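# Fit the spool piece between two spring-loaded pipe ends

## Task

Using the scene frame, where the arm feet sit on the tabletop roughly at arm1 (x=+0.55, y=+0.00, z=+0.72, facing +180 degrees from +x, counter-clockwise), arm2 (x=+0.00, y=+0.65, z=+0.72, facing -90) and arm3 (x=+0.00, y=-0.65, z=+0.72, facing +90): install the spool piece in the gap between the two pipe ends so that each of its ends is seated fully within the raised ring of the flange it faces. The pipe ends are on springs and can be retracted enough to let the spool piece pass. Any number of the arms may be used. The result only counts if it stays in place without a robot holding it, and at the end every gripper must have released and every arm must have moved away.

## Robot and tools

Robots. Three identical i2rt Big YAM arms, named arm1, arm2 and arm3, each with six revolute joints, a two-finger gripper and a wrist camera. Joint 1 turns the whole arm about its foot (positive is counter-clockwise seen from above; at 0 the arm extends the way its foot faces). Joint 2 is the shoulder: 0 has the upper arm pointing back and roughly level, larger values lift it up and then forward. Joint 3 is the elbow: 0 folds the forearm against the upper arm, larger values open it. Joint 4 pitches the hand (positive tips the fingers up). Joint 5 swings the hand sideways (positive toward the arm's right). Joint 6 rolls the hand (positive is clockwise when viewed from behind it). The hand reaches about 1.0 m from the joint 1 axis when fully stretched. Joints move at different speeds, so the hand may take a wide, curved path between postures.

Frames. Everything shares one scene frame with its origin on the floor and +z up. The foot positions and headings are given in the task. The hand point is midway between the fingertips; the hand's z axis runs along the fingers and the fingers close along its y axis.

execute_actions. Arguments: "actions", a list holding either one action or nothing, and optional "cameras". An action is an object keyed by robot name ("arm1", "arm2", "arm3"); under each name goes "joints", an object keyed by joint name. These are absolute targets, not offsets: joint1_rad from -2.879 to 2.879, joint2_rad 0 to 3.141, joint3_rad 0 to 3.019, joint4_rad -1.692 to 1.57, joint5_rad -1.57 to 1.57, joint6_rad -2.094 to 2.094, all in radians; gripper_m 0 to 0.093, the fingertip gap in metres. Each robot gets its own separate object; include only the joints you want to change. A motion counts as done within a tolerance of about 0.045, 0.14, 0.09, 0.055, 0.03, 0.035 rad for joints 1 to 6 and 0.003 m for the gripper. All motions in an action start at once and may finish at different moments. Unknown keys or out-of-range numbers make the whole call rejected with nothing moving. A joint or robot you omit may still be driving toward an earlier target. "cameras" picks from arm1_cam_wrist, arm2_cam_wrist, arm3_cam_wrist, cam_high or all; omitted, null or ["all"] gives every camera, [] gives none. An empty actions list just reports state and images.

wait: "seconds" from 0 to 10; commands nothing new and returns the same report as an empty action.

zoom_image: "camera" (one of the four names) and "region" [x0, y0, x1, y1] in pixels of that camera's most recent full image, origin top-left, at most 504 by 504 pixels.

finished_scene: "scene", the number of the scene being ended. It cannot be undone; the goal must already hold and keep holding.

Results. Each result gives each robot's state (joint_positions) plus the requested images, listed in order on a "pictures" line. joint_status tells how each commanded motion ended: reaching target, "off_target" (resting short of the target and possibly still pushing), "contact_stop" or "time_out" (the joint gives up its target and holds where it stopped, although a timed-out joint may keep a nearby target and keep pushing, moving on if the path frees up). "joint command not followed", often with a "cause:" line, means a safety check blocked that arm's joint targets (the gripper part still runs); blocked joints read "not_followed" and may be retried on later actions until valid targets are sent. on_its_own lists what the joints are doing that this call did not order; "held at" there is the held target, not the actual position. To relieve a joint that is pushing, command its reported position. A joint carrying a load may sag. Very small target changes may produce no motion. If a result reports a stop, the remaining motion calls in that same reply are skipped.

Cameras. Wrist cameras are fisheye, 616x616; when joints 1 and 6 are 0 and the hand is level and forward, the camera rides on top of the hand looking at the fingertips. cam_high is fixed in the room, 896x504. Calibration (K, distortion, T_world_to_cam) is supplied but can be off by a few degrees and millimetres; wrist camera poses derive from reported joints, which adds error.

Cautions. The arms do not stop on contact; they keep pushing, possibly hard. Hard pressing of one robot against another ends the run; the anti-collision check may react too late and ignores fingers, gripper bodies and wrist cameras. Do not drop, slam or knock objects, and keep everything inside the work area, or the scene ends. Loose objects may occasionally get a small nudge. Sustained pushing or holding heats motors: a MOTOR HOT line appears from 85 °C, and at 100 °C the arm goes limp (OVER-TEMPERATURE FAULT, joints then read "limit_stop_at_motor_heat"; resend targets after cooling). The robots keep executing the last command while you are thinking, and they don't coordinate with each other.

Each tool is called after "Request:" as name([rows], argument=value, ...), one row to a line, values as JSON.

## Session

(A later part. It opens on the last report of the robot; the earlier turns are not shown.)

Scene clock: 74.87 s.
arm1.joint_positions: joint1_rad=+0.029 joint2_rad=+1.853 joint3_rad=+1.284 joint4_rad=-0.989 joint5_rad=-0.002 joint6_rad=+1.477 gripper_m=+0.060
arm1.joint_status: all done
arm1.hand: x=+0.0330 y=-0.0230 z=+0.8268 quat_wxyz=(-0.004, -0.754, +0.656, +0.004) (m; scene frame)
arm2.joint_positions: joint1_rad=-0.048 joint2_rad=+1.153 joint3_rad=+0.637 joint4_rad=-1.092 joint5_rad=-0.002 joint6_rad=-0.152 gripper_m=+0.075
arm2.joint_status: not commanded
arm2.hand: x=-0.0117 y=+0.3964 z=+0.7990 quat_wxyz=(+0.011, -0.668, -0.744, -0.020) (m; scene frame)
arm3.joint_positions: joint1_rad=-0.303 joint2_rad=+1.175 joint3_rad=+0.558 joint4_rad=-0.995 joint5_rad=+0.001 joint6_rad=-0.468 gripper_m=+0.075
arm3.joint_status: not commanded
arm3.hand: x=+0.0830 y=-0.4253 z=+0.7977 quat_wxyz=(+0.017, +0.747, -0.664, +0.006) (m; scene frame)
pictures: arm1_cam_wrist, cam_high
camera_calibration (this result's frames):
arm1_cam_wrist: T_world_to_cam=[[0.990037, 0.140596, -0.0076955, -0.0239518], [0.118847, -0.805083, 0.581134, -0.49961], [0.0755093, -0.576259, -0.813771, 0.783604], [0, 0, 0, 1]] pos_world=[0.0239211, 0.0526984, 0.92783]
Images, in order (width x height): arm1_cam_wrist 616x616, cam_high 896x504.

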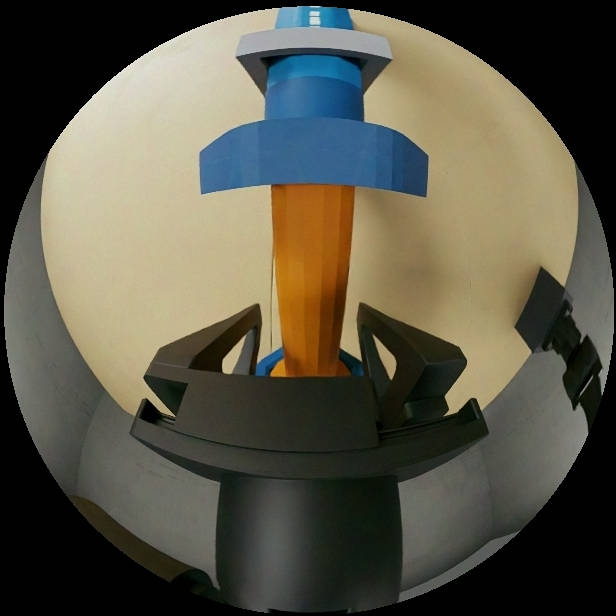

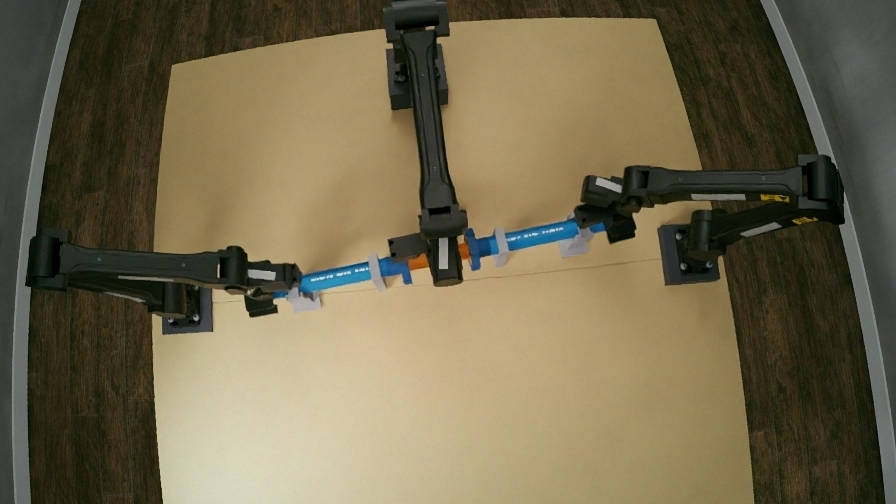

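Request:
execute_actions([
  {"arm1":{"joints":{"gripper_m":0.09,"joint2_rad":1.70}},"arm2":{"joints":{"joint2_rad":0.86,"joint4_rad":-1.15}},"arm3":{"joints":{"joint2_rad":0.88,"joint4_rad":-1.055}}},
], cameras=["cam_high"])

Scene clock: 76.67 s.
arm1.joint_positions: joint1_rad=+0.029 joint2_rad=+1.678 joint3_rad=+1.282 joint4_rad=-0.988 joint5_rad=-0.002 joint6_rad=+1.477 gripper_m=+0.090
arm1.joint_status: all done
arm1.hand: x=+0.0225 y=-0.0236 z=+0.9136 quat_wxyz=(-0.063, -0.751, +0.654, +0.066) (m; scene frame)
arm2.joint_positions: joint1_rad=-0.048 joint2_rad=+0.854 joint3_rad=+0.637 joint4_rad=-1.140 joint5_rad=-0.002 joint6_rad=-0.152 gripper_m=+0.075
arm2.joint_status: all done
arm2.hand: x=-0.0119 y=+0.3998 z=+0.8672 quat_wxyz=(-0.068, -0.664, -0.740, +0.077) (m; scene frame)
arm3.joint_positions: joint1_rad=-0.303 joint2_rad=+0.872 joint3_rad=+0.558 joint4_rad=-1.048 joint5_rad=+0.001 joint6_rad=-0.468 gripper_m=+0.075
arm3.joint_status: all done
arm3.hand: x=+0.0847 y=-0.4212 z=+0.8640 quat_wxyz=(-0.099, +0.743, -0.661, -0.040) (m; scene frame)
pictures: cam_high
Images, in order (width x height): cam_high 896x504.

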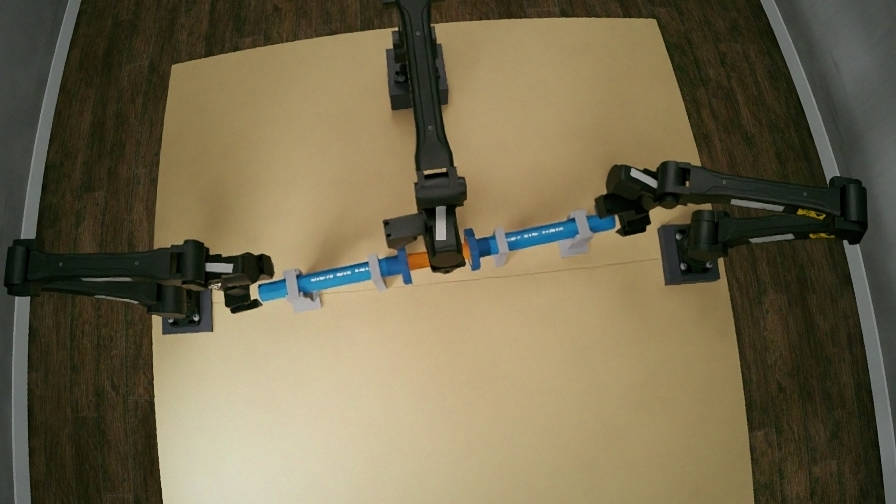

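Now retracting arm1 well clear and lifting the others a little more.

Request:
execute_actions([
  {"arm1":{"joints":{"joint2_rad":1.2,"joint3_rad":1.0}},"arm2":{"joints":{"joint2_rad":0.65}},"arm3":{"joints":{"joint2_rad":0.67}}},
], cameras=["cam_high"])

Request:
zoom_image(camera="cam_high", region=[350, 200, 530, 310])

Scene clock: 78.27 s.
arm1.joint_positions: joint1_rad=+0.029 joint2_rad=+1.188 joint3_rad=+1.005 joint4_rad=-0.983 joint5_rad=-0.002 joint6_rad=+1.477 gripper_m=+0.090
arm1.joint_status: all done
arm1.hand: x=+0.1340 y=-0.0188 z=+1.0152 quat_wxyz=(-0.138, -0.739, +0.643, +0.145) (m; scene frame)
arm2.joint_positions: joint1_rad=-0.048 joint2_rad=+0.643 joint3_rad=+0.637 joint4_rad=-1.140 joint5_rad=-0.002 joint6_rad=-0.152 gripper_m=+0.075
arm2.joint_status: all done
arm2.hand: x=-0.0119 y=+0.4062 z=+0.9147 quat_wxyz=(-0.134, -0.654, -0.728, +0.158) (m; scene frame)
arm3.joint_positions: joint1_rad=-0.303 joint2_rad=+0.663 joint3_rad=+0.558 joint4_rad=-1.048 joint5_rad=+0.001 joint6_rad=-0.468 gripper_m=+0.075
arm3.joint_status: all done
arm3.hand: x=+0.0848 y=-0.4213 z=+0.9106 quat_wxyz=(-0.195, +0.731, -0.650, -0.077) (m; scene frame)
pictures: cam_high
Images, in order (width x height): cam_high 896x504.

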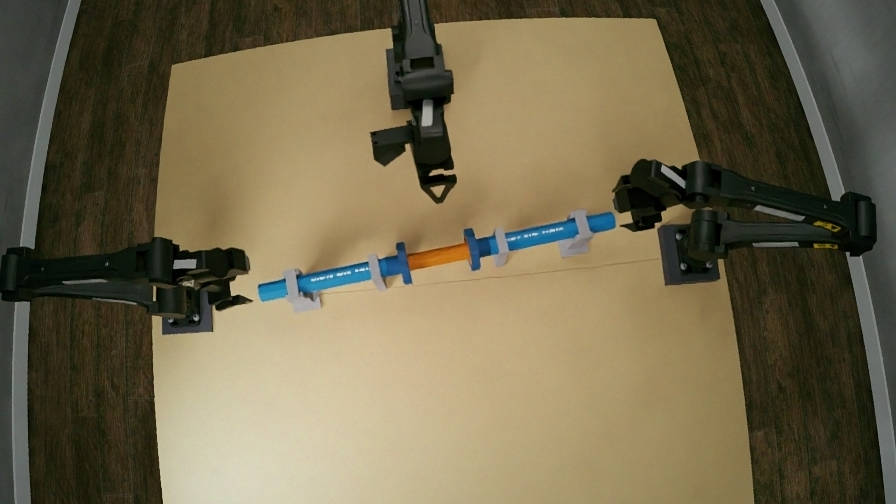

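Region (350, 200, 530, 310) of cam_high's 896x504 image, scaled by 2.800, with more detail than that image has.

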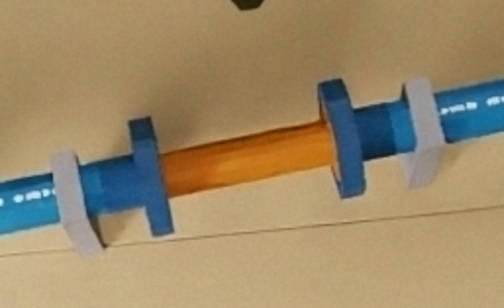

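The spool is seated in both rings and all arms are clear.

Request:
finished_scene(scene=1)

The scene is finished: the task was done.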